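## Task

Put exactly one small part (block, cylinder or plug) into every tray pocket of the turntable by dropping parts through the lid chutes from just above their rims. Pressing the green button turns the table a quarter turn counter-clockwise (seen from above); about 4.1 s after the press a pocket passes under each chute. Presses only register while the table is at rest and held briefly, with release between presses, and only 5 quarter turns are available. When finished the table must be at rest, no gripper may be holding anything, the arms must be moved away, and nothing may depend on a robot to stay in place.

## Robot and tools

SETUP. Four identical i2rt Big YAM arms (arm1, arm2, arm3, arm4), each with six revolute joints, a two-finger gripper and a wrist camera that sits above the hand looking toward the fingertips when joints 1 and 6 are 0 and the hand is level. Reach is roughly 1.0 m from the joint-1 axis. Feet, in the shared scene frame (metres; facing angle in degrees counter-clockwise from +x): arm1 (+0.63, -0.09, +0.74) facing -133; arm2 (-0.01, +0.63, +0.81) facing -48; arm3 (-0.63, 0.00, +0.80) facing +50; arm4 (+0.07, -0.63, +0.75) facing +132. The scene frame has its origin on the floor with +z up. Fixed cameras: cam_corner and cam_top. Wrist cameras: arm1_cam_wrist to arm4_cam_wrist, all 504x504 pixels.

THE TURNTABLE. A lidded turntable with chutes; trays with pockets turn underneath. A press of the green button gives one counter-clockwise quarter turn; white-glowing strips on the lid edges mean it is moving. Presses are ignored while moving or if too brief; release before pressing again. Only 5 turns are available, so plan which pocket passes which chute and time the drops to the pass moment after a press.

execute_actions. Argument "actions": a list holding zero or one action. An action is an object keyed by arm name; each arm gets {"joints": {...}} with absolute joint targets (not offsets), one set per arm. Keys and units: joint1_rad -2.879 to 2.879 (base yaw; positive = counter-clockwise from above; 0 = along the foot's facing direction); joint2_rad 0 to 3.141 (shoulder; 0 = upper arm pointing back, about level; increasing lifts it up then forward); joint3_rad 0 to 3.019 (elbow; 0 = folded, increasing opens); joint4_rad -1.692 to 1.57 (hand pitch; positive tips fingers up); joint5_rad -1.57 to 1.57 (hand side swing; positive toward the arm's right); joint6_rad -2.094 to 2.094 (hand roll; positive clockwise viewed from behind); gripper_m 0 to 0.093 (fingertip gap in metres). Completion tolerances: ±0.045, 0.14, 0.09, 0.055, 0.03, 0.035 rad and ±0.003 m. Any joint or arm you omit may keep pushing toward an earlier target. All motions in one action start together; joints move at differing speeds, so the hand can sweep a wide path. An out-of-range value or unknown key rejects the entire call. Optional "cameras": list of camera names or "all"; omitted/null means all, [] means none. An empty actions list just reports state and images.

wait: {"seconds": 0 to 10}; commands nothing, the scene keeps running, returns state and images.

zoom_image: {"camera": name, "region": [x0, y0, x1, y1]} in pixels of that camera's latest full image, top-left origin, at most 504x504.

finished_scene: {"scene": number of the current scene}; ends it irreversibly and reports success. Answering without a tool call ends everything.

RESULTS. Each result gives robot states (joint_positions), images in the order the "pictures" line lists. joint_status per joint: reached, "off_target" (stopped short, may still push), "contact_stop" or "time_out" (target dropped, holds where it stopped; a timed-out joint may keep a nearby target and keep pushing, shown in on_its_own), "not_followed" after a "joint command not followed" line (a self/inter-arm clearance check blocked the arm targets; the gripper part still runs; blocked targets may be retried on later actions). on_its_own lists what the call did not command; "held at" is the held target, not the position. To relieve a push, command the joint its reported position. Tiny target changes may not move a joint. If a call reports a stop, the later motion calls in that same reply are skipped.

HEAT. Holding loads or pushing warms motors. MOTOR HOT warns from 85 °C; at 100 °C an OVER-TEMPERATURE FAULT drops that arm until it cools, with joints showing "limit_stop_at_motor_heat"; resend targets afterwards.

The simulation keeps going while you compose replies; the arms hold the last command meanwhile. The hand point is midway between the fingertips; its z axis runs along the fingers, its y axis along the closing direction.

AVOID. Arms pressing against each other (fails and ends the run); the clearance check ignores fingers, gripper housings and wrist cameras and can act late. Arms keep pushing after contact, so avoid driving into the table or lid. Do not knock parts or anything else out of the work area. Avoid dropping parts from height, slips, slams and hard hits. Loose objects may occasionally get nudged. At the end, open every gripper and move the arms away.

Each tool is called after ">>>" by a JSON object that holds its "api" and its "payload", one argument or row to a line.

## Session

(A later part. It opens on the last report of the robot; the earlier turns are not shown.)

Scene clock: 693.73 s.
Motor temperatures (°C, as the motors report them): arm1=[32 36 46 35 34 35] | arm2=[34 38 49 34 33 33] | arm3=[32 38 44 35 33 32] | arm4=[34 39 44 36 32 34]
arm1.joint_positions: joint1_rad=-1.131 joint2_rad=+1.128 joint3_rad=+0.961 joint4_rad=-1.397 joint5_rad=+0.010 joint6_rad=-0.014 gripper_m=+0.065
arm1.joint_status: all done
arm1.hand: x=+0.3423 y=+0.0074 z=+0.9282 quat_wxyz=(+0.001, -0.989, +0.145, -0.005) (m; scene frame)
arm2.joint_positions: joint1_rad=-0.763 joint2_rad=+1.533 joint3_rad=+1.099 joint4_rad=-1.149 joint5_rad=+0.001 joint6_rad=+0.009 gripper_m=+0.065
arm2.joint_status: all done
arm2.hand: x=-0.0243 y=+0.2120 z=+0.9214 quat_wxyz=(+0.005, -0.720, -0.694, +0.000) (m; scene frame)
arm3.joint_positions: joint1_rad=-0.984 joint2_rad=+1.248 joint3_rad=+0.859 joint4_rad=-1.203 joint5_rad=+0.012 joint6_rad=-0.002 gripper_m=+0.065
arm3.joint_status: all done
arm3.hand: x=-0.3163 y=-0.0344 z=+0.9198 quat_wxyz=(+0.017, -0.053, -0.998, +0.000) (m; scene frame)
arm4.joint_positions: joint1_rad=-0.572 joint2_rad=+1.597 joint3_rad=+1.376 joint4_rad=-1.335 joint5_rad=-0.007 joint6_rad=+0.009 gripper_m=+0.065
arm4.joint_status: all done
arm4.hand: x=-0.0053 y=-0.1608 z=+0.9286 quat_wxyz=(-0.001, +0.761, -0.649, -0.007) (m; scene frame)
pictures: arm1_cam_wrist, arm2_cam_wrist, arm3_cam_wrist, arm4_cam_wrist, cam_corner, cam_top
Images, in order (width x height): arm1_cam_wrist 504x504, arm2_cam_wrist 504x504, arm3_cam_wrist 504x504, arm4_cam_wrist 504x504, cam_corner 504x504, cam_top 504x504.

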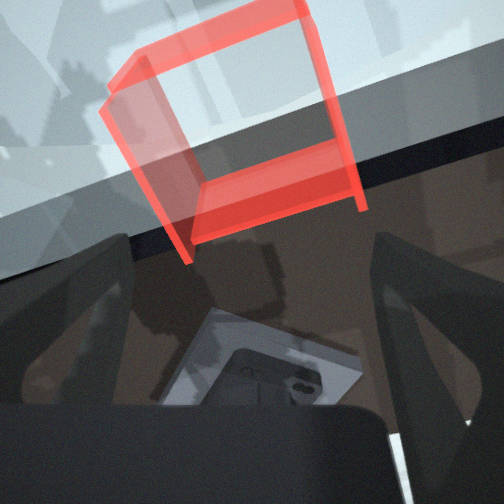

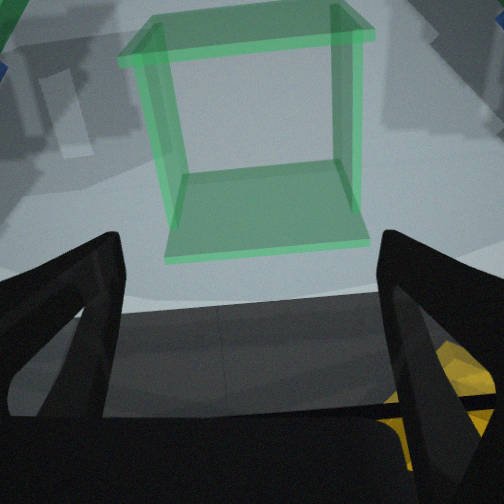

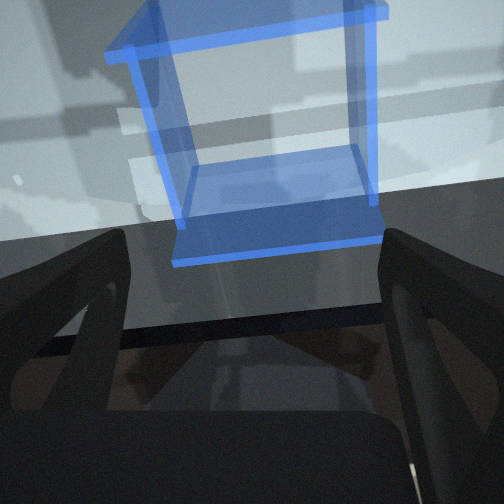

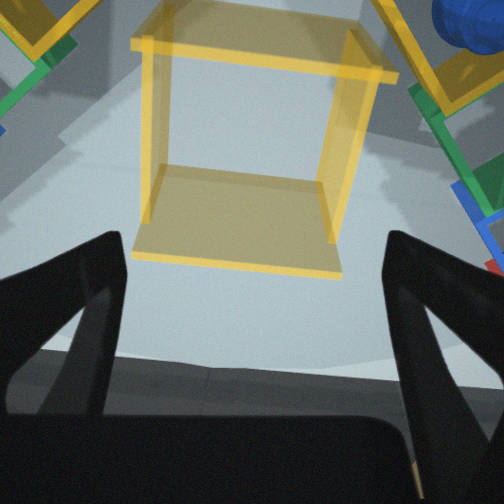

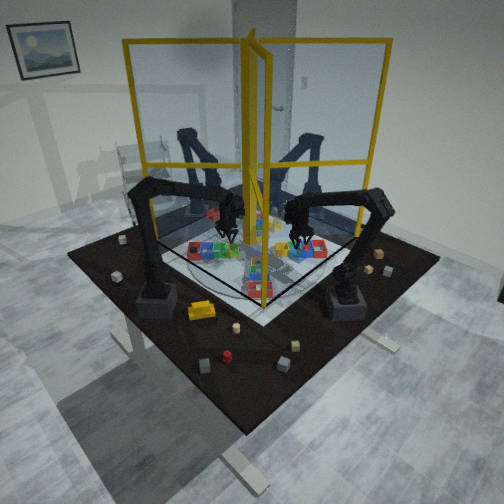

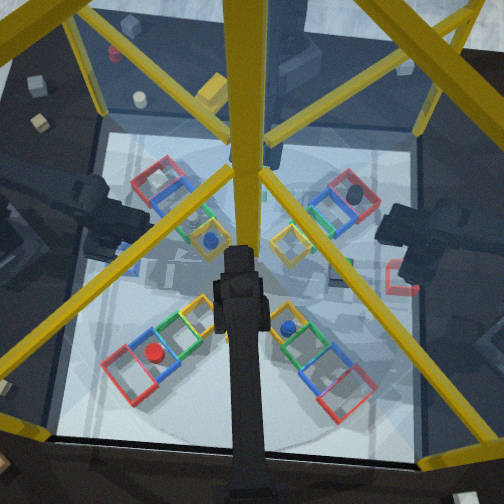

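>>> {"api": "execute_actions", "payload": {
  "actions": [
    {"arm1":{"joints":{"joint2_rad":0.8,"joint3_rad":1.0,"joint4_rad":-1.6,"gripper_m":0.075}},"arm2":{"joints":{"joint2_rad":0.8,"joint3_rad":1.0,"joint4_rad":-1.6,"gripper_m":0.075}},"arm3":{"joints":{"joint2_rad":0.8,"joint3_rad":1.0,"joint4_rad":-1.6,"gripper_m":0.075}},"arm4":{"joints":{"joint2_rad":0.8,"joint3_rad":1.0,"joint4_rad":-1.6,"gripper_m":0.075}}}
  ],
  "cameras": []
}}

>>> {"api": "execute_actions", "payload": {
  "actions": [
    {"arm1":{"joints":{"joint1_rad":0.795}},"arm2":{"joints":{"joint1_rad":0.962}},"arm3":{"joints":{"joint1_rad":0.687}},"arm4":{"joints":{"joint1_rad":0.673}}}
  ],
  "cameras": []
}}

>>> {"api": "execute_actions", "payload": {
  "actions": [
    {"arm1":{"joints":{"joint2_rad":1.30,"joint3_rad":0.875,"joint4_rad":-1.10}},"arm2":{"joints":{"joint2_rad":1.39,"joint3_rad":0.70,"joint4_rad":-0.88}},"arm3":{"joints":{"joint2_rad":1.46,"joint3_rad":0.80,"joint4_rad":-0.90}},"arm4":{"joints":{"joint2_rad":1.30,"joint3_rad":0.81,"joint4_rad":-1.075}}}
  ],
  "cameras": ["arm1_cam_wrist","arm2_cam_wrist","arm3_cam_wrist","arm4_cam_wrist","cam_top"]
}}

Scene clock: 722.30 s.
Motor temperatures (°C, as the motors report them): arm1=[32 36 46 35 34 35] | arm2=[34 37 49 34 33 33] | arm3=[32 38 44 35 33 32] | arm4=[34 39 44 36 32 34]
arm1.joint_positions: joint1_rad=-1.131 joint2_rad=+0.790 joint3_rad=+0.961 joint4_rad=-1.587 joint5_rad=+0.010 joint6_rad=-0.014 gripper_m=+0.075
arm1.joint_status: all done
arm1.hand: x=+0.4191 y=-0.0163 z=+1.0065 quat_wxyz=(+0.013, -0.987, +0.145, +0.068) (m; scene frame)
arm2.joint_positions: joint1_rad=-0.763 joint2_rad=+0.793 joint3_rad=+0.994 joint4_rad=-1.591 joint5_rad=+0.001 joint6_rad=+0.009 gripper_m=+0.075
arm2.joint_status: all done
arm2.hand: x=-0.0178 y=+0.4086 z=+1.0977 quat_wxyz=(-0.062, -0.716, -0.692, +0.069) (m; scene frame)
arm3.joint_positions: joint1_rad=-0.984 joint2_rad=+0.791 joint3_rad=+0.962 joint4_rad=-1.584 joint5_rad=+0.012 joint6_rad=-0.002 gripper_m=+0.075
arm3.joint_status: all done
arm3.hand: x=-0.4093 y=-0.0257 z=+1.0703 quat_wxyz=(-0.072, -0.054, -0.996, +0.005) (m; scene frame)
arm4.joint_positions: joint1_rad=-0.572 joint2_rad=+0.792 joint3_rad=+1.009 joint4_rad=-1.595 joint5_rad=-0.007 joint6_rad=+0.009 gripper_m=+0.075
arm4.joint_status: all done
arm4.hand: x=+0.0368 y=-0.4088 z=+1.0401 quat_wxyz=(-0.058, +0.758, -0.646, -0.075) (m; scene frame)
pictures: none
No camera images: the call's "cameras" was empty. Leave "cameras" out to get every camera's image.

Scene clock: 724.27 s.
Motor temperatures (°C, as the motors report them): arm1=[32 36 47 35 34 35] | arm2=[34 37 49 34 33 33] | arm3=[32 38 45 35 33 32] | arm4=[34 39 44 36 32 34]
arm1.joint_positions: joint1_rad=+0.790 joint2_rad=+0.790 joint3_rad=+0.961 joint4_rad=-1.587 joint5_rad=+0.009 joint6_rad=-0.014 gripper_m=+0.075
arm1.joint_status: all done
arm1.hand: x=+0.6343 y=-0.3012 z=+1.0123 quat_wxyz=(-0.061, -0.684, -0.725, +0.056) (m; scene frame)
arm2.joint_positions: joint1_rad=+0.959 joint2_rad=+0.796 joint3_rad=+0.994 joint4_rad=-1.591 joint5_rad=-0.001 joint6_rad=+0.009 gripper_m=+0.075
arm2.joint_status: all done
arm2.hand: x=+0.2103 y=+0.6588 z=+1.0942 quat_wxyz=(-0.085, +0.058, -0.995, -0.004) (m; scene frame)
arm3.joint_positions: joint1_rad=+0.683 joint2_rad=+0.793 joint3_rad=+0.962 joint4_rad=-1.584 joint5_rad=+0.011 joint6_rad=-0.002 gripper_m=+0.075
arm3.joint_status: all done
arm3.hand: x=-0.6216 y=+0.2195 z=+1.0753 quat_wxyz=(-0.059, +0.700, -0.709, -0.059) (m; scene frame)
arm4.joint_positions: joint1_rad=+0.665 joint2_rad=+0.793 joint3_rad=+1.009 joint4_rad=-1.595 joint5_rad=-0.007 joint6_rad=+0.009 gripper_m=+0.075
arm4.joint_status: all done
arm4.hand: x=-0.1463 y=-0.5933 z=+1.0403 quat_wxyz=(-0.003, +0.992, -0.087, -0.096) (m; scene frame)
pictures: none
No camera images: the call's "cameras" was empty. Leave "cameras" out to get every camera's image.

Scene clock: 725.67 s.
Motor temperatures (°C, as the motors report them): arm1=[32 36 47 35 34 35] | arm2=[34 37 49 34 33 33] | arm3=[32 38 44 35 33 32] | arm4=[34 38 44 36 32 34]
arm1.joint_positions: joint1_rad=+0.790 joint2_rad=+1.297 joint3_rad=+0.882 joint4_rad=-1.117 joint5_rad=+0.009 joint6_rad=-0.014 gripper_m=+0.075
arm1.joint_status: all done
arm1.hand: x=+0.6422 y=-0.4286 z=+0.8578 quat_wxyz=(-0.019, -0.686, -0.728, +0.016) (m; scene frame)
arm2.joint_positions: joint1_rad=+0.959 joint2_rad=+1.383 joint3_rad=+0.695 joint4_rad=-0.892 joint5_rad=-0.001 joint6_rad=+0.009 gripper_m=+0.075
arm2.joint_status: all done
arm2.hand: x=+0.2947 y=+0.6684 z=+0.8384 quat_wxyz=(+0.009, +0.058, -0.998, +0.002) (m; scene frame)
arm3.joint_positions: joint1_rad=+0.683 joint2_rad=+1.457 joint3_rad=+0.802 joint4_rad=-0.919 joint5_rad=+0.011 joint6_rad=-0.002 gripper_m=+0.075
arm3.joint_status: all done
arm3.hand: x=-0.6229 y=+0.3514 z=+0.8430 quat_wxyz=(-0.002, +0.704, -0.711, -0.003) (m; scene frame)
arm4.joint_positions: joint1_rad=+0.665 joint2_rad=+1.302 joint3_rad=+0.815 joint4_rad=-1.085 joint5_rad=-0.007 joint6_rad=+0.009 gripper_m=+0.075
arm4.joint_status: all done
arm4.hand: x=-0.2446 y=-0.5771 z=+0.8410 quat_wxyz=(+0.005, +0.996, -0.087, +0.000) (m; scene frame)
pictures: arm1_cam_wrist, arm2_cam_wrist, arm3_cam_wrist, arm4_cam_wrist, cam_top
Images, in order (width x height): arm1_cam_wrist 504x504, arm2_cam_wrist 504x504, arm3_cam_wrist 504x504, arm4_cam_wrist 504x504, cam_top 504x504.

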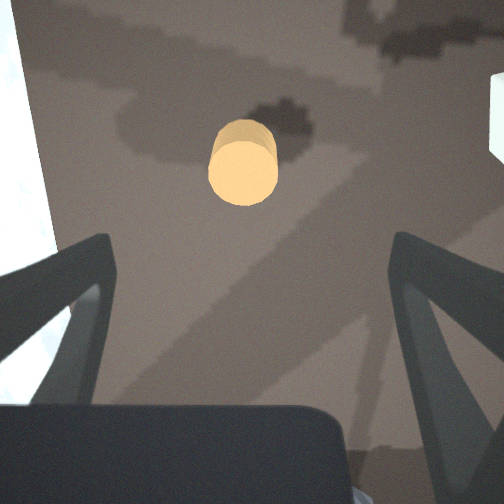

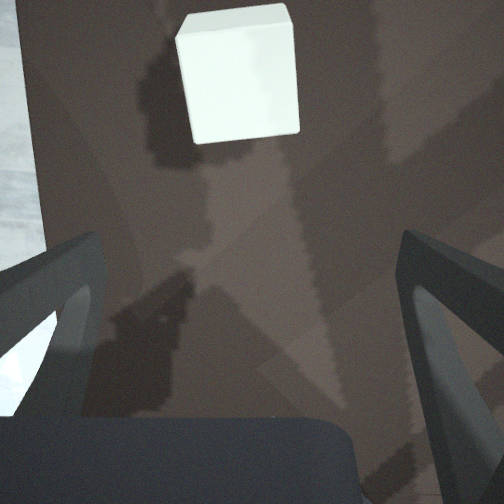

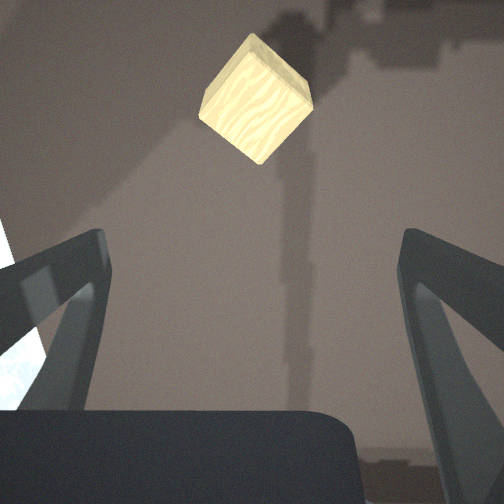

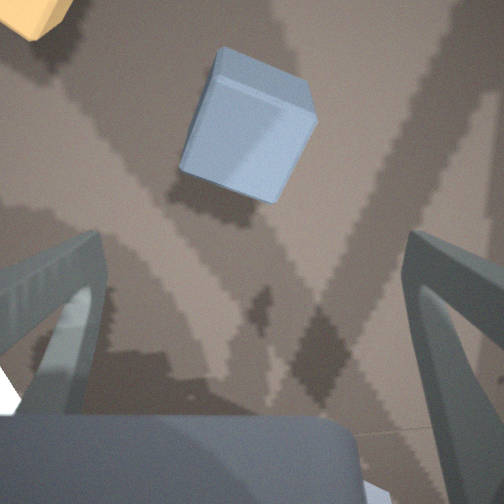

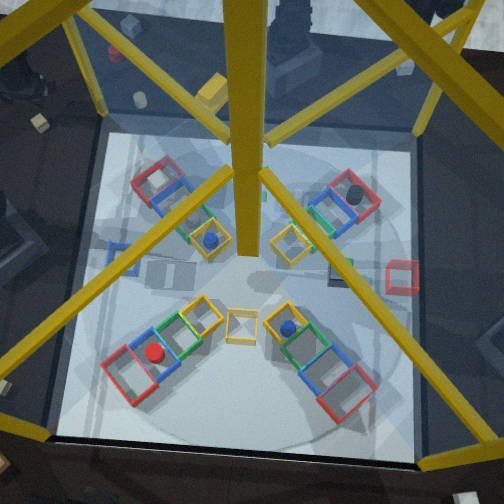

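>>> {"api": "execute_actions", "payload": {
  "actions": [
    {"arm1":{"joints":{"joint1_rad":0.815}},"arm2":{"joints":{"joint1_rad":0.985,"joint6_rad":-0.06}},"arm3":{"joints":{"joint6_rad":0.75}},"arm4":{"joints":{"joint6_rad":0.41}}}
  ],
  "cameras": []
}}

>>> {"api": "execute_actions", "payload": {
  "actions": [
    {"arm1":{"joints":{"joint2_rad":1.42,"joint3_rad":0.678,"joint4_rad":-0.815}},"arm2":{"joints":{"joint2_rad":1.59,"joint3_rad":0.612,"joint4_rad":-0.572}},"arm3":{"joints":{"joint2_rad":1.655,"joint3_rad":0.72,"joint4_rad":-0.615}},"arm4":{"joints":{"joint2_rad":1.42,"joint3_rad":0.658,"joint4_rad":-0.785}}}
  ],
  "cameras": ["arm1_cam_wrist","arm2_cam_wrist","arm3_cam_wrist","arm4_cam_wrist"]
}}

Scene clock: 774.70 s.
Motor temperatures (°C, as the motors report them): arm1=[32 36 45 35 34 35] | arm2=[34 36 47 34 33 33] | arm3=[32 38 43 35 33 32] | arm4=[34 37 43 36 32 34]
arm1.joint_positions: joint1_rad=+0.807 joint2_rad=+1.297 joint3_rad=+0.882 joint4_rad=-1.117 joint5_rad=+0.009 joint6_rad=-0.014 gripper_m=+0.075
arm1.joint_status: all done
arm1.hand: x=+0.6482 y=-0.4283 z=+0.8579 quat_wxyz=(-0.019, -0.679, -0.734, +0.016) (m; scene frame)
arm2.joint_positions: joint1_rad=+0.980 joint2_rad=+1.383 joint3_rad=+0.695 joint4_rad=-0.892 joint5_rad=-0.001 joint6_rad=-0.048 gripper_m=+0.075
arm2.joint_status: all done
arm2.hand: x=+0.2938 y=+0.6749 z=+0.8384 quat_wxyz=(+0.009, +0.097, -0.995, +0.002) (m; scene frame)
arm3.joint_positions: joint1_rad=+0.683 joint2_rad=+1.457 joint3_rad=+0.802 joint4_rad=-0.919 joint5_rad=+0.011 joint6_rad=+0.741 gripper_m=+0.075
arm3.joint_status: all done
arm3.hand: x=-0.6229 y=+0.3514 z=+0.8430 quat_wxyz=(-0.001, +0.397, -0.918, -0.004) (m; scene frame)
arm4.joint_positions: joint1_rad=+0.665 joint2_rad=+1.302 joint3_rad=+0.815 joint4_rad=-1.085 joint5_rad=-0.007 joint6_rad=+0.395 gripper_m=+0.075
arm4.joint_status: all done
arm4.hand: x=-0.2446 y=-0.5771 z=+0.8410 quat_wxyz=(+0.004, +0.961, -0.277, +0.001) (m; scene frame)
pictures: none
No camera images: the call's "cameras" was empty. Leave "cameras" out to get every camera's image.

Scene clock: 775.73 s.
Motor temperatures (°C, as the motors report them): arm1=[32 36 45 35 34 35] | arm2=[34 36 47 34 33 33] | arm3=[32 38 43 35 33 32] | arm4=[34 37 43 36 32 34]
arm1.joint_positions: joint1_rad=+0.807 joint2_rad=+1.426 joint3_rad=+0.673 joint4_rad=-0.831 joint5_rad=+0.009 joint6_rad=-0.014 gripper_m=+0.075
arm1.joint_status: all done
arm1.hand: x=+0.6475 y=-0.3956 z=+0.7520 quat_wxyz=(-0.001, -0.679, -0.734, -0.002) (m; scene frame)
arm2.joint_positions: joint1_rad=+0.980 joint2_rad=+1.594 joint3_rad=+0.608 joint4_rad=-0.584 joint5_rad=-0.001 joint6_rad=-0.048 gripper_m=+0.075
arm2.joint_status: all done
arm2.hand: x=+0.2921 y=+0.6744 z=+0.7548 quat_wxyz=(+0.004, +0.097, -0.995, +0.002) (m; scene frame)
arm3.joint_positions: joint1_rad=+0.683 joint2_rad=+1.665 joint3_rad=+0.717 joint4_rad=-0.633 joint5_rad=+0.011 joint6_rad=+0.742 gripper_m=+0.075
arm3.joint_status: all done
arm3.hand: x=-0.6240 y=+0.3490 z=+0.7520 quat_wxyz=(+0.001, +0.397, -0.918, +0.000) (m; scene frame)
arm4.joint_positions: joint1_rad=+0.665 joint2_rad=+1.434 joint3_rad=+0.652 joint4_rad=-0.795 joint5_rad=-0.007 joint6_rad=+0.395 gripper_m=+0.075
arm4.joint_status: all done
arm4.hand: x=-0.2280 y=-0.5800 z=+0.7520 quat_wxyz=(+0.004, +0.961, -0.277, +0.003) (m; scene frame)
pictures: arm1_cam_wrist, arm2_cam_wrist, arm3_cam_wrist, arm4_cam_wrist
Images, in order (width x height): arm1_cam_wrist 504x504, arm2_cam_wrist 504x504, arm3_cam_wrist 504x504, arm4_cam_wrist 504x504.

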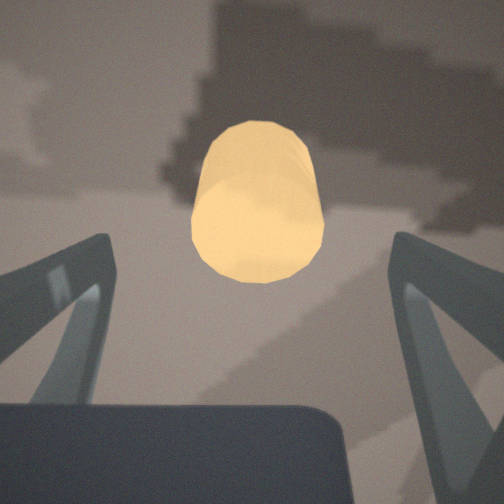

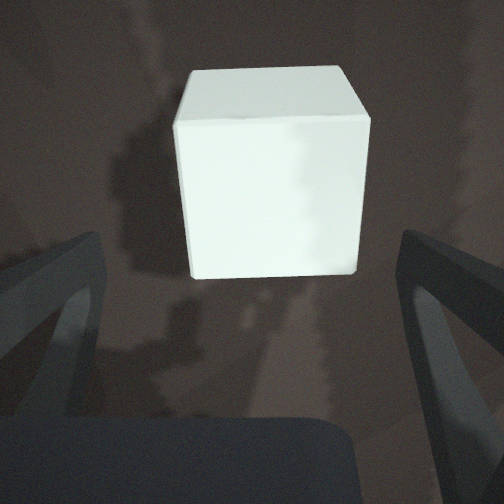

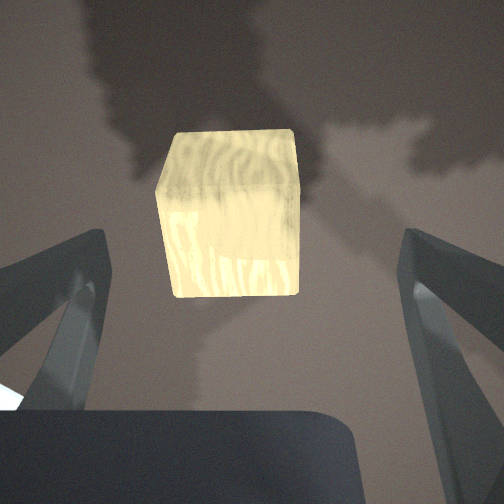

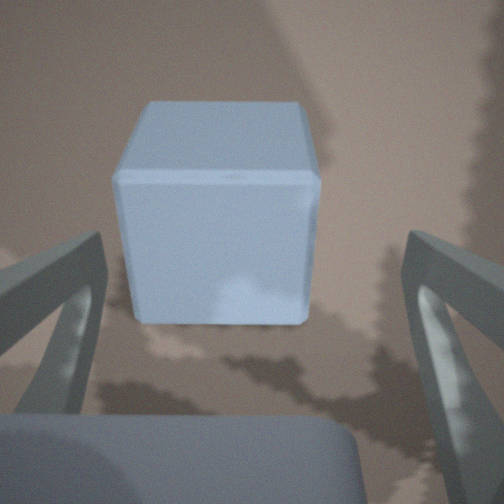

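>>> {"api": "execute_actions", "payload": {
  "actions": [
    {"arm2":{"joints":{"joint4_rad":-0.525}}}
  ],
  "cameras": []
}}

>>> {"api": "execute_actions", "payload": {
  "actions": [
    {"arm1":{"joints":{"gripper_m":0.015}},"arm2":{"joints":{"gripper_m":0.02}},"arm3":{"joints":{"gripper_m":0.015}},"arm4":{"joints":{"gripper_m":0.02}}}
  ],
  "cameras": ["arm1_cam_wrist","arm2_cam_wrist","arm3_cam_wrist","arm4_cam_wrist"]
}}

Scene clock: 790.50 s.
Motor temperatures (°C, as the motors report them): arm1=[32 36 45 35 34 35] | arm2=[34 36 46 34 33 33] | arm3=[32 38 42 35 33 32] | arm4=[34 37 43 36 32 34]
arm1.joint_positions: joint1_rad=+0.807 joint2_rad=+1.426 joint3_rad=+0.673 joint4_rad=-0.831 joint5_rad=+0.009 joint6_rad=-0.014 gripper_m=+0.075
arm1.joint_status: not commanded
arm1.hand: x=+0.6475 y=-0.3956 z=+0.7520 quat_wxyz=(-0.001, -0.679, -0.734, -0.002) (m; scene frame)
arm2.joint_positions: joint1_rad=+0.980 joint2_rad=+1.594 joint3_rad=+0.608 joint4_rad=-0.538 joint5_rad=-0.001 joint6_rad=-0.048 gripper_m=+0.075
arm2.joint_status: all done
arm2.hand: x=+0.3034 y=+0.6760 z=+0.7549 quat_wxyz=(-0.019, +0.097, -0.995, +0.001) (m; scene frame)
arm3.joint_positions: joint1_rad=+0.683 joint2_rad=+1.665 joint3_rad=+0.717 joint4_rad=-0.633 joint5_rad=+0.011 joint6_rad=+0.742 gripper_m=+0.075
arm3.joint_status: not commanded
arm3.hand: x=-0.6240 y=+0.3490 z=+0.7520 quat_wxyz=(+0.001, +0.397, -0.918, +0.000) (m; scene frame)
arm4.joint_positions: joint1_rad=+0.665 joint2_rad=+1.434 joint3_rad=+0.652 joint4_rad=-0.795 joint5_rad=-0.007 joint6_rad=+0.395 gripper_m=+0.075
arm4.joint_status: not commanded
arm4.hand: x=-0.2280 y=-0.5800 z=+0.7520 quat_wxyz=(+0.004, +0.961, -0.277, +0.003) (m; scene frame)
pictures: none
No camera images: the call's "cameras" was empty. Leave "cameras" out to get every camera's image.

Scene clock: 791.13 s.
Motor temperatures (°C, as the motors report them): arm1=[32 36 45 35 34 35] | arm2=[34 36 46 34 33 33] | arm3=[32 38 42 35 33 32] | arm4=[34 37 43 36 32 34]
arm1.joint_positions: joint1_rad=+0.807 joint2_rad=+1.426 joint3_rad=+0.673 joint4_rad=-0.831 joint5_rad=+0.009 joint6_rad=-0.014 gripper_m=+0.028
arm1.joint_status: gripper_m off_target (ended at +0.028, target +0.015)
arm1.hand: x=+0.6475 y=-0.3956 z=+0.7520 quat_wxyz=(-0.001, -0.679, -0.734, -0.002) (m; scene frame)
arm2.joint_positions: joint1_rad=+0.980 joint2_rad=+1.594 joint3_rad=+0.608 joint4_rad=-0.538 joint5_rad=+0.000 joint6_rad=-0.049 gripper_m=+0.039
arm2.joint_status: gripper_m off_target (ended at +0.039, target +0.020)
arm2.hand: x=+0.3034 y=+0.6760 z=+0.7549 quat_wxyz=(-0.019, +0.097, -0.995, +0.001) (m; scene frame)
arm3.joint_positions: joint1_rad=+0.683 joint2_rad=+1.665 joint3_rad=+0.717 joint4_rad=-0.633 joint5_rad=+0.011 joint6_rad=+0.743 gripper_m=+0.031
arm3.joint_status: gripper_m off_target (ended at +0.031, target +0.015)
arm3.hand: x=-0.6240 y=+0.3491 z=+0.7520 quat_wxyz=(+0.001, +0.397, -0.918, +0.000) (m; scene frame)
arm4.joint_positions: joint1_rad=+0.665 joint2_rad=+1.434 joint3_rad=+0.652 joint4_rad=-0.795 joint5_rad=-0.007 joint6_rad=+0.395 gripper_m=+0.039
arm4.joint_status: gripper_m off_target (ended at +0.039, target +0.020)
arm4.hand: x=-0.2281 y=-0.5800 z=+0.7520 quat_wxyz=(+0.004, +0.961, -0.277, +0.003) (m; scene frame)
pictures: arm1_cam_wrist, arm2_cam_wrist, arm3_cam_wrist, arm4_cam_wrist
Images, in order (width x height): arm1_cam_wrist 504x504, arm2_cam_wrist 504x504, arm3_cam_wrist 504x504, arm4_cam_wrist 504x504.

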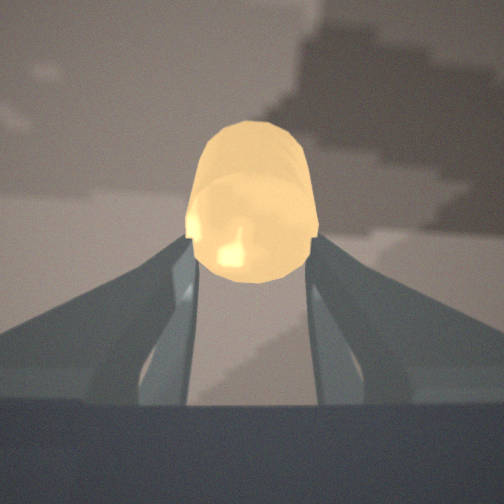

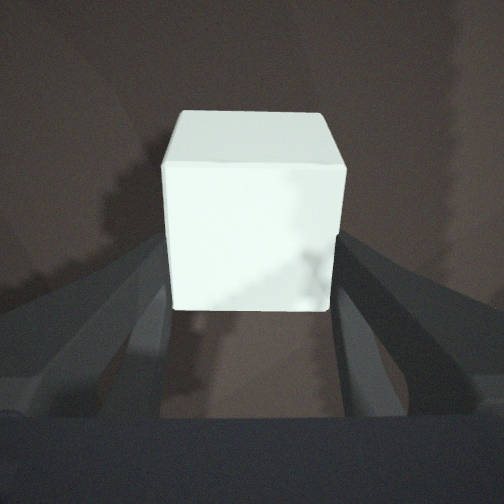

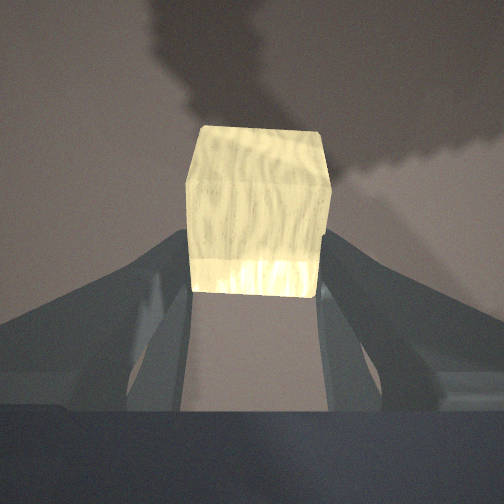

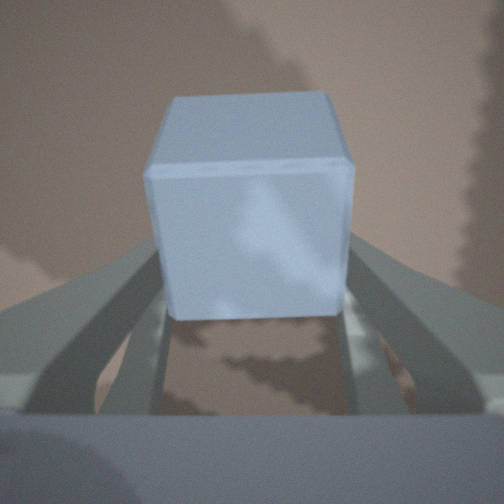

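>>> {"api": "execute_actions", "payload": {
  "actions": [
    {"arm1":{"joints":{"joint2_rad":1.1}},"arm2":{"joints":{"joint2_rad":1.25}},"arm3":{"joints":{"joint2_rad":1.3}},"arm4":{"joints":{"joint2_rad":1.1}}}
  ],
  "cameras": []
}}

>>> {"api": "execute_actions", "payload": {
  "actions": [
    {"arm1":{"joints":{"joint2_rad":0.8,"joint3_rad":1.0,"joint4_rad":-1.6}},"arm2":{"joints":{"joint2_rad":0.8,"joint3_rad":1.0,"joint4_rad":-1.6,"joint6_rad":0.0}},"arm3":{"joints":{"joint2_rad":0.8,"joint3_rad":1.0,"joint4_rad":-1.6,"joint6_rad":0.0}},"arm4":{"joints":{"joint2_rad":0.8,"joint3_rad":1.0,"joint4_rad":-1.6,"joint6_rad":0.0}}}
  ],
  "cameras": []
}}

>>> {"api": "execute_actions", "payload": {
  "actions": [
    {"arm1":{"joints":{"joint1_rad":-1.022}},"arm2":{"joints":{"joint1_rad":-0.76}},"arm3":{"joints":{"joint1_rad":-0.98}},"arm4":{"joints":{"joint1_rad":-0.58}}}
  ],
  "cameras": []
}}

>>> {"api": "execute_actions", "payload": {
  "actions": [
    {"arm1":{"joints":{"joint2_rad":1.13,"joint3_rad":1.40,"joint4_rad":-1.45}},"arm2":{"joints":{"joint2_rad":1.2,"joint3_rad":1.11,"joint4_rad":-1.3}},"arm3":{"joints":{"joint2_rad":1.0,"joint3_rad":0.865,"joint4_rad":-1.3}},"arm4":{"joints":{"joint2_rad":1.2,"joint3_rad":1.372,"joint4_rad":-1.45}}}
  ],
  "cameras": []
}}

>>> {"api": "execute_actions", "payload": {
  "actions": [
    {"arm1":{"joints":{"joint2_rad":1.45}},"arm2":{"joints":{"joint2_rad":1.527,"joint4_rad":-1.137}},"arm3":{"joints":{"joint2_rad":1.24,"joint4_rad":-1.185}},"arm4":{"joints":{"joint2_rad":1.595,"joint4_rad":-1.325}}}
  ]
}}

Scene clock: 815.50 s.
Motor temperatures (°C, as the motors report them): arm1=[32 36 45 35 34 35] | arm2=[34 36 46 34 33 33] | arm3=[32 38 42 35 33 32] | arm4=[34 37 43 36 32 34]
arm1.joint_positions: joint1_rad=+0.807 joint2_rad=+1.087 joint3_rad=+0.673 joint4_rad=-0.831 joint5_rad=+0.009 joint6_rad=-0.014 gripper_m=+0.028
arm1.joint_status: all done
arm1.hand: x=+0.6477 y=-0.4188 z=+0.8551 quat_wxyz=(-0.123, -0.671, -0.722, +0.114) (m; scene frame)
arm2.joint_positions: joint1_rad=+0.980 joint2_rad=+1.239 joint3_rad=+0.608 joint4_rad=-0.536 joint5_rad=+0.000 joint6_rad=-0.049 gripper_m=+0.039
arm2.joint_status: all done
arm2.hand: x=+0.3506 y=+0.6833 z=+0.8704 quat_wxyz=(-0.196, +0.096, -0.976, -0.008) (m; scene frame)
arm3.joint_positions: joint1_rad=+0.683 joint2_rad=+1.292 joint3_rad=+0.717 joint4_rad=-0.633 joint5_rad=+0.011 joint6_rad=+0.743 gripper_m=+0.031
arm3.joint_status: all done
arm3.hand: x=-0.6218 y=+0.3932 z=+0.8832 quat_wxyz=(-0.075, +0.388, -0.903, -0.170) (m; scene frame)
arm4.joint_positions: joint1_rad=+0.665 joint2_rad=+1.095 joint3_rad=+0.652 joint4_rad=-0.795 joint5_rad=-0.007 joint6_rad=+0.395 gripper_m=+0.039
arm4.joint_status: all done
arm4.hand: x=-0.2549 y=-0.5754 z=+0.8543 quat_wxyz=(+0.023, +0.948, -0.273, -0.164) (m; scene frame)
pictures: none
No camera images: the call's "cameras" was empty. Leave "cameras" out to get every camera's image.

Scene clock: 817.20 s.
Motor temperatures (°C, as the motors report them): arm1=[32 36 45 35 34 35] | arm2=[34 36 46 34 33 33] | arm3=[32 38 42 35 33 32] | arm4=[34 37 43 36 32 34]
arm1.joint_positions: joint1_rad=+0.807 joint2_rad=+0.794 joint3_rad=+0.988 joint4_rad=-1.584 joint5_rad=+0.009 joint6_rad=-0.014 gripper_m=+0.028
arm1.joint_status: all done
arm1.hand: x=+0.6384 y=-0.3068 z=+1.0227 quat_wxyz=(-0.070, -0.677, -0.730, +0.064) (m; scene frame)
arm2.joint_positions: joint1_rad=+0.980 joint2_rad=+0.801 joint3_rad=+0.996 joint4_rad=-1.589 joint5_rad=+0.000 joint6_rad=-0.012 gripper_m=+0.039
arm2.joint_status: all done
arm2.hand: x=+0.2113 y=+0.6637 z=+1.0943 quat_wxyz=(-0.084, +0.079, -0.993, -0.004) (m; scene frame)
arm3.joint_positions: joint1_rad=+0.683 joint2_rad=+0.795 joint3_rad=+0.987 joint4_rad=-1.584 joint5_rad=+0.011 joint6_rad=+0.008 gripper_m=+0.031
arm3.joint_status: all done
arm3.hand: x=-0.6214 y=+0.2240 z=+1.0852 quat_wxyz=(-0.067, +0.696, -0.712, -0.067) (m; scene frame)
arm4.joint_positions: joint1_rad=+0.665 joint2_rad=+0.798 joint3_rad=+0.974 joint4_rad=-1.593 joint5_rad=-0.007 joint6_rad=+0.016 gripper_m=+0.039
arm4.joint_status: all done
arm4.hand: x=-0.1418 y=-0.5940 z=+1.0249 quat_wxyz=(-0.001, +0.993, -0.090, -0.077) (m; scene frame)
pictures: none
No camera images: the call's "cameras" was empty. Leave "cameras" out to get every camera's image.

Scene clock: 819.10 s.
Motor temperatures (°C, as the motors report them): arm1=[32 36 45 35 34 35] | arm2=[34 36 46 34 33 33] | arm3=[32 38 43 35 33 32] | arm4=[34 37 44 36 32 34]
arm1.joint_positions: joint1_rad=-1.017 joint2_rad=+0.794 joint3_rad=+0.988 joint4_rad=-1.584 joint5_rad=+0.011 joint6_rad=-0.014 gripper_m=+0.028
arm1.joint_status: all done
arm1.hand: x=+0.4070 y=-0.0389 z=+1.0168 quat_wxyz=(+0.010, -0.993, +0.088, +0.082) (m; scene frame)
arm2.joint_positions: joint1_rad=-0.757 joint2_rad=+0.801 joint3_rad=+0.996 joint4_rad=-1.589 joint5_rad=+0.001 joint6_rad=-0.010 gripper_m=+0.039
arm2.joint_status: all done
arm2.hand: x=-0.0165 y=+0.4064 z=+1.0973 quat_wxyz=(-0.061, -0.708, -0.701, +0.068) (m; scene frame)
arm3.joint_positions: joint1_rad=-0.976 joint2_rad=+0.795 joint3_rad=+0.987 joint4_rad=-1.584 joint5_rad=+0.013 joint6_rad=+0.006 gripper_m=+0.031
arm3.joint_status: all done
arm3.hand: x=-0.4042 y=-0.0246 z=+1.0798 quat_wxyz=(-0.083, -0.054, -0.995, +0.005) (m; scene frame)
arm4.joint_positions: joint1_rad=-0.572 joint2_rad=+0.798 joint3_rad=+0.974 joint4_rad=-1.593 joint5_rad=-0.007 joint6_rad=+0.014 gripper_m=+0.039
arm4.joint_status: all done
arm4.hand: x=+0.0376 y=-0.4131 z=+1.0245 quat_wxyz=(-0.046, +0.757, -0.649, -0.061) (m; scene frame)
pictures: none
No camera images: the call's "cameras" was empty. Leave "cameras" out to get every camera's image.

Scene clock: 820.40 s.
Motor temperatures (°C, as the motors report them): arm1=[32 36 46 35 34 35] | arm2=[34 36 47 34 33 33] | arm3=[32 38 43 35 33 32] | arm4=[34 37 44 36 32 34]
arm1.joint_positions: joint1_rad=-1.017 joint2_rad=+1.131 joint3_rad=+1.352 joint4_rad=-1.461 joint5_rad=+0.011 joint6_rad=-0.014 gripper_m=+0.028
arm1.joint_status: all done
arm1.hand: x=+0.2580 y=-0.0097 z=+1.0879 quat_wxyz=(+0.018, -0.984, +0.088, +0.156) (m; scene frame)
arm2.joint_positions: joint1_rad=-0.757 joint2_rad=+1.204 joint3_rad=+1.088 joint4_rad=-1.312 joint5_rad=+0.001 joint6_rad=-0.010 gripper_m=+0.039
arm2.joint_status: all done
arm2.hand: x=-0.0198 y=+0.2673 z=+1.0372 quat_wxyz=(-0.049, -0.709, -0.702, +0.056) (m; scene frame)
arm3.joint_positions: joint1_rad=-0.976 joint2_rad=+1.014 joint3_rad=+0.857 joint4_rad=-1.320 joint5_rad=+0.013 joint6_rad=+0.006 gripper_m=+0.031
arm3.joint_status: all done
arm3.hand: x=-0.3499 y=-0.0292 z=+0.9831 quat_wxyz=(-0.040, -0.053, -0.998, +0.003) (m; scene frame)
arm4.joint_positions: joint1_rad=-0.572 joint2_rad=+1.212 joint3_rad=+1.305 joint4_rad=-1.455 joint5_rad=-0.007 joint6_rad=+0.014 gripper_m=+0.039
arm4.joint_status: all done
arm4.hand: x=+0.0102 y=-0.2514 z=+1.0553 quat_wxyz=(-0.063, +0.756, -0.647, -0.082) (m; scene frame)
pictures: none
No camera images: the call's "cameras" was empty. Leave "cameras" out to get every camera's image.

Scene clock: 821.67 s.
Motor temperatures (°C, as the motors report them): arm1=[32 36 46 35 34 35] | arm2=[34 36 47 34 33 33] | arm3=[32 38 43 35 33 32] | arm4=[34 37 45 36 32 34]
arm1.joint_positions: joint1_rad=-1.017 joint2_rad=+1.459 joint3_rad=+1.371 joint4_rad=-1.461 joint5_rad=+0.011 joint6_rad=-0.014 gripper_m=+0.028
arm1.joint_status: all done
arm1.hand: x=+0.2024 y=+0.0000 z=+0.9689 quat_wxyz=(+0.002, -0.996, +0.088, +0.003) (m; scene frame)
arm2.joint_positions: joint1_rad=-0.756 joint2_rad=+1.529 joint3_rad=+1.095 joint4_rad=-1.141 joint5_rad=-0.002 joint6_rad=-0.010 gripper_m=+0.039
arm2.joint_status: all done
arm2.hand: x=-0.0211 y=+0.2109 z=+0.9220 quat_wxyz=(+0.001, -0.711, -0.704, +0.003) (m; scene frame)
arm3.joint_positions: joint1_rad=-0.976 joint2_rad=+1.252 joint3_rad=+0.857 joint4_rad=-1.202 joint5_rad=+0.013 joint6_rad=+0.006 gripper_m=+0.031
arm3.joint_status: all done
arm3.hand: x=-0.3168 y=-0.0319 z=+0.9178 quat_wxyz=(+0.020, -0.053, -0.998, +0.001) (m; scene frame)
arm4.joint_positions: joint1_rad=-0.574 joint2_rad=+1.606 joint3_rad=+1.347 joint4_rad=-1.323 joint5_rad=-0.004 joint6_rad=+0.013 gripper_m=+0.039
arm4.joint_status: all done
arm4.hand: x=-0.0027 y=-0.1668 z=+0.9137 quat_wxyz=(+0.006, +0.759, -0.651, +0.004) (m; scene frame)
pictures: arm1_cam_wrist, arm2_cam_wrist, arm3_cam_wrist, arm4_cam_wrist, cam_corner, cam_top
Images, in order (width x height): arm1_cam_wrist 504x504, arm2_cam_wrist 504x504, arm3_cam_wrist 504x504, arm4_cam_wrist 504x504, cam_corner 504x504, cam_top 504x504.

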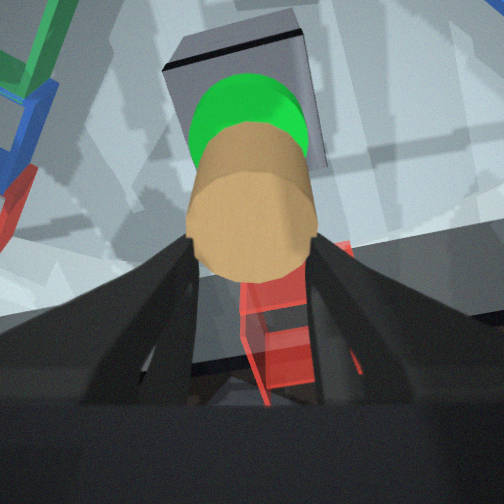

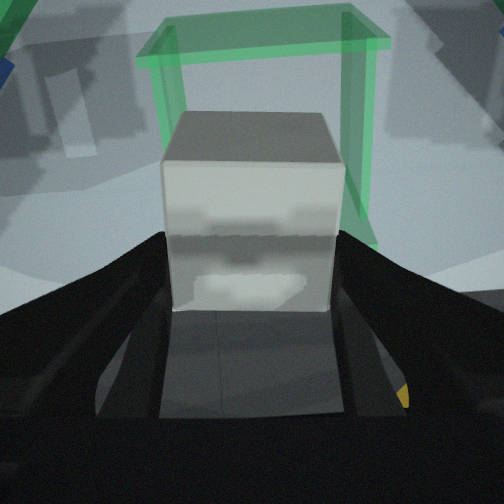

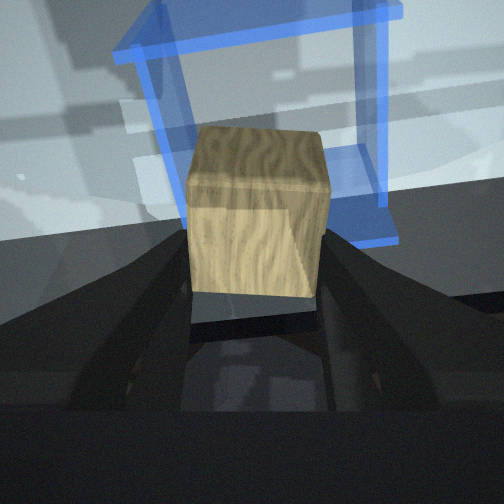

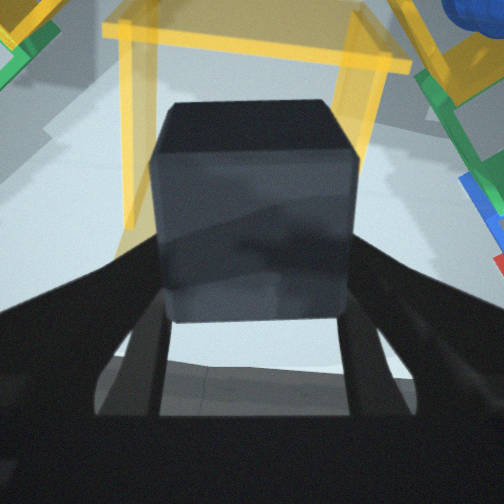

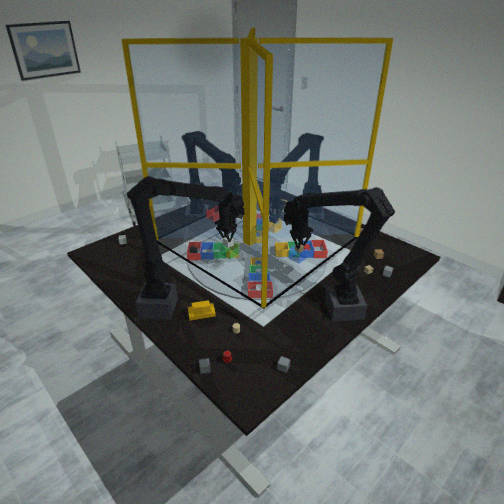

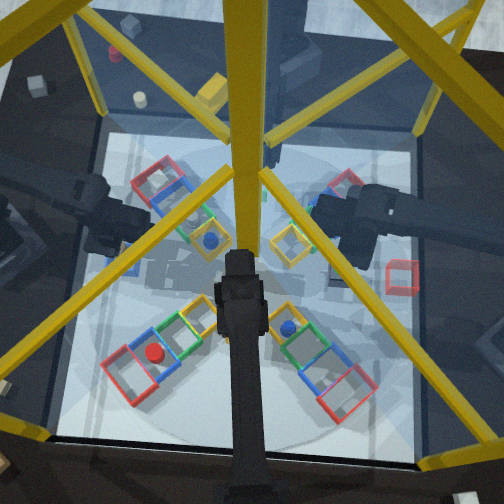

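>>> {"api": "execute_actions", "payload": {
  "actions": [
    {"arm2":{"joints":{"joint1_rad":-0.775,"joint4_rad":-1.18}},"arm4":{"joints":{"joint2_rad":1.57,"joint4_rad":-1.36}}}
  ],
  "cameras": ["arm2_cam_wrist","arm4_cam_wrist"]
}}

Scene clock: 859.67 s.
Motor temperatures (°C, as the motors report them): arm1=[32 37 49 35 34 35] | arm2=[34 37 49 34 33 33] | arm3=[32 38 44 35 33 32] | arm4=[34 39 46 36 32 34]
arm1.joint_positions: joint1_rad=-1.017 joint2_rad=+1.459 joint3_rad=+1.371 joint4_rad=-1.461 joint5_rad=+0.011 joint6_rad=-0.014 gripper_m=+0.028
arm1.joint_status: not commanded
arm1.hand: x=+0.2024 y=+0.0000 z=+0.9689 quat_wxyz=(+0.002, -0.996, +0.088, +0.003) (m; scene frame)
arm2.joint_positions: joint1_rad=-0.766 joint2_rad=+1.529 joint3_rad=+1.095 joint4_rad=-1.156 joint5_rad=-0.003 joint6_rad=-0.010 gripper_m=+0.039
arm2.joint_status: all done
arm2.hand: x=-0.0250 y=+0.2149 z=+0.9220 quat_wxyz=(+0.006, -0.714, -0.700, -0.003) (m; scene frame)
arm3.joint_positions: joint1_rad=-0.976 joint2_rad=+1.252 joint3_rad=+0.857 joint4_rad=-1.202 joint5_rad=+0.013 joint6_rad=+0.006 gripper_m=+0.031
arm3.joint_status: not commanded
arm3.hand: x=-0.3168 y=-0.0319 z=+0.9178 quat_wxyz=(+0.020, -0.053, -0.998, +0.001) (m; scene frame)
arm4.joint_positions: joint1_rad=-0.574 joint2_rad=+1.603 joint3_rad=+1.347 joint4_rad=-1.340 joint5_rad=-0.004 joint6_rad=+0.013 gripper_m=+0.039
arm4.joint_status: all done
arm4.hand: x=-0.0020 y=-0.1711 z=+0.9155 quat_wxyz=(+0.011, +0.759, -0.651, +0.009) (m; scene frame)
pictures: arm2_cam_wrist, arm4_cam_wrist
Images, in order (width x height): arm2_cam_wrist 504x504, arm4_cam_wrist 504x504.

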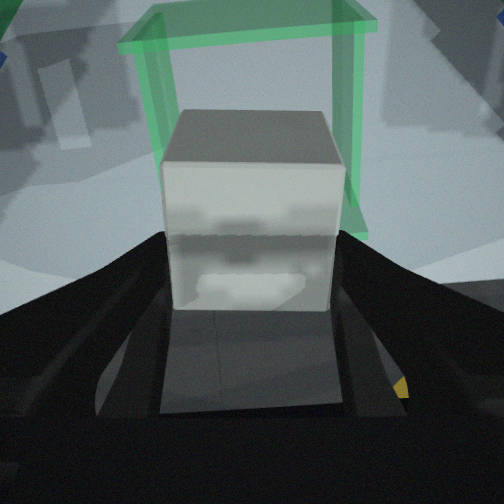

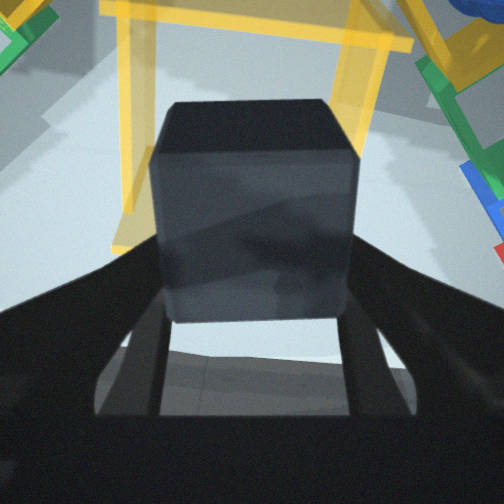

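>>> {"api": "execute_actions", "payload": {
  "actions": [
    {"arm2":{"joints":{"joint4_rad":-1.205}},"arm4":{"joints":{"joint3_rad":1.40,"joint4_rad":-1.42}}}
  ],
  "cameras": ["arm2_cam_wrist","arm4_cam_wrist"]
}}

Scene clock: 865.20 s.
Motor temperatures (°C, as the motors report them): arm1=[32 37 49 35 34 35] | arm2=[34 37 49 34 33 33] | arm3=[32 38 44 35 33 32] | arm4=[34 39 46 36 32 34]
arm1.joint_positions: joint1_rad=-1.017 joint2_rad=+1.459 joint3_rad=+1.371 joint4_rad=-1.461 joint5_rad=+0.011 joint6_rad=-0.014 gripper_m=+0.028
arm1.joint_status: not commanded
arm1.hand: x=+0.2024 y=+0.0000 z=+0.9689 quat_wxyz=(+0.002, -0.996, +0.088, +0.003) (m; scene frame)
arm2.joint_positions: joint1_rad=-0.766 joint2_rad=+1.529 joint3_rad=+1.095 joint4_rad=-1.160 joint5_rad=-0.003 joint6_rad=-0.010 gripper_m=+0.039
arm2.joint_status: all done
arm2.hand: x=-0.0250 y=+0.2158 z=+0.9220 quat_wxyz=(+0.007, -0.714, -0.700, -0.005) (m; scene frame)
arm3.joint_positions: joint1_rad=-0.976 joint2_rad=+1.252 joint3_rad=+0.857 joint4_rad=-1.202 joint5_rad=+0.013 joint6_rad=+0.006 gripper_m=+0.031
arm3.joint_status: not commanded
arm3.hand: x=-0.3168 y=-0.0319 z=+0.9178 quat_wxyz=(+0.020, -0.053, -0.998, +0.001) (m; scene frame)
arm4.joint_positions: joint1_rad=-0.574 joint2_rad=+1.594 joint3_rad=+1.362 joint4_rad=-1.412 joint5_rad=-0.004 joint6_rad=+0.013 gripper_m=+0.039
arm4.joint_status: all done
arm4.hand: x=+0.0001 y=-0.1836 z=+0.9255 quat_wxyz=(+0.026, +0.758, -0.651, +0.027) (m; scene frame)
pictures: arm2_cam_wrist, arm4_cam_wrist
Images, in order (width x height): arm2_cam_wrist 504x504, arm4_cam_wrist 504x504.

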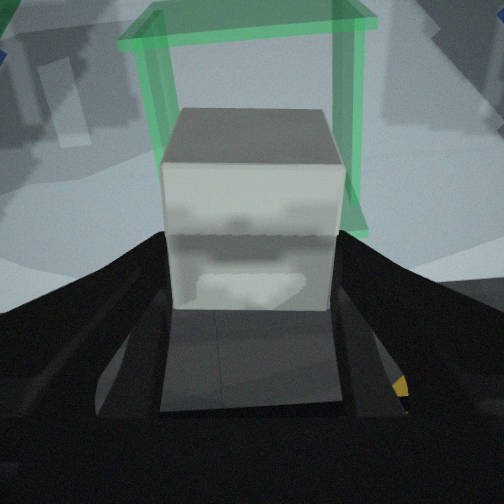

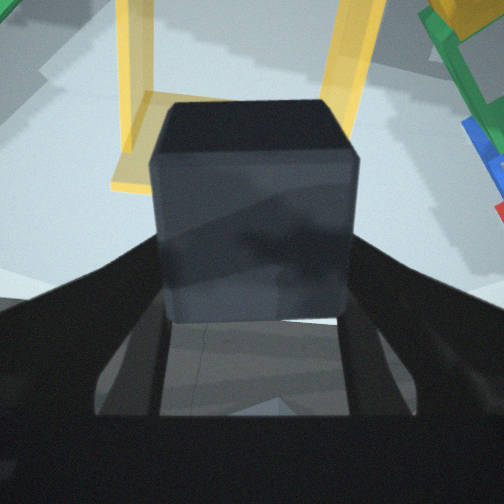

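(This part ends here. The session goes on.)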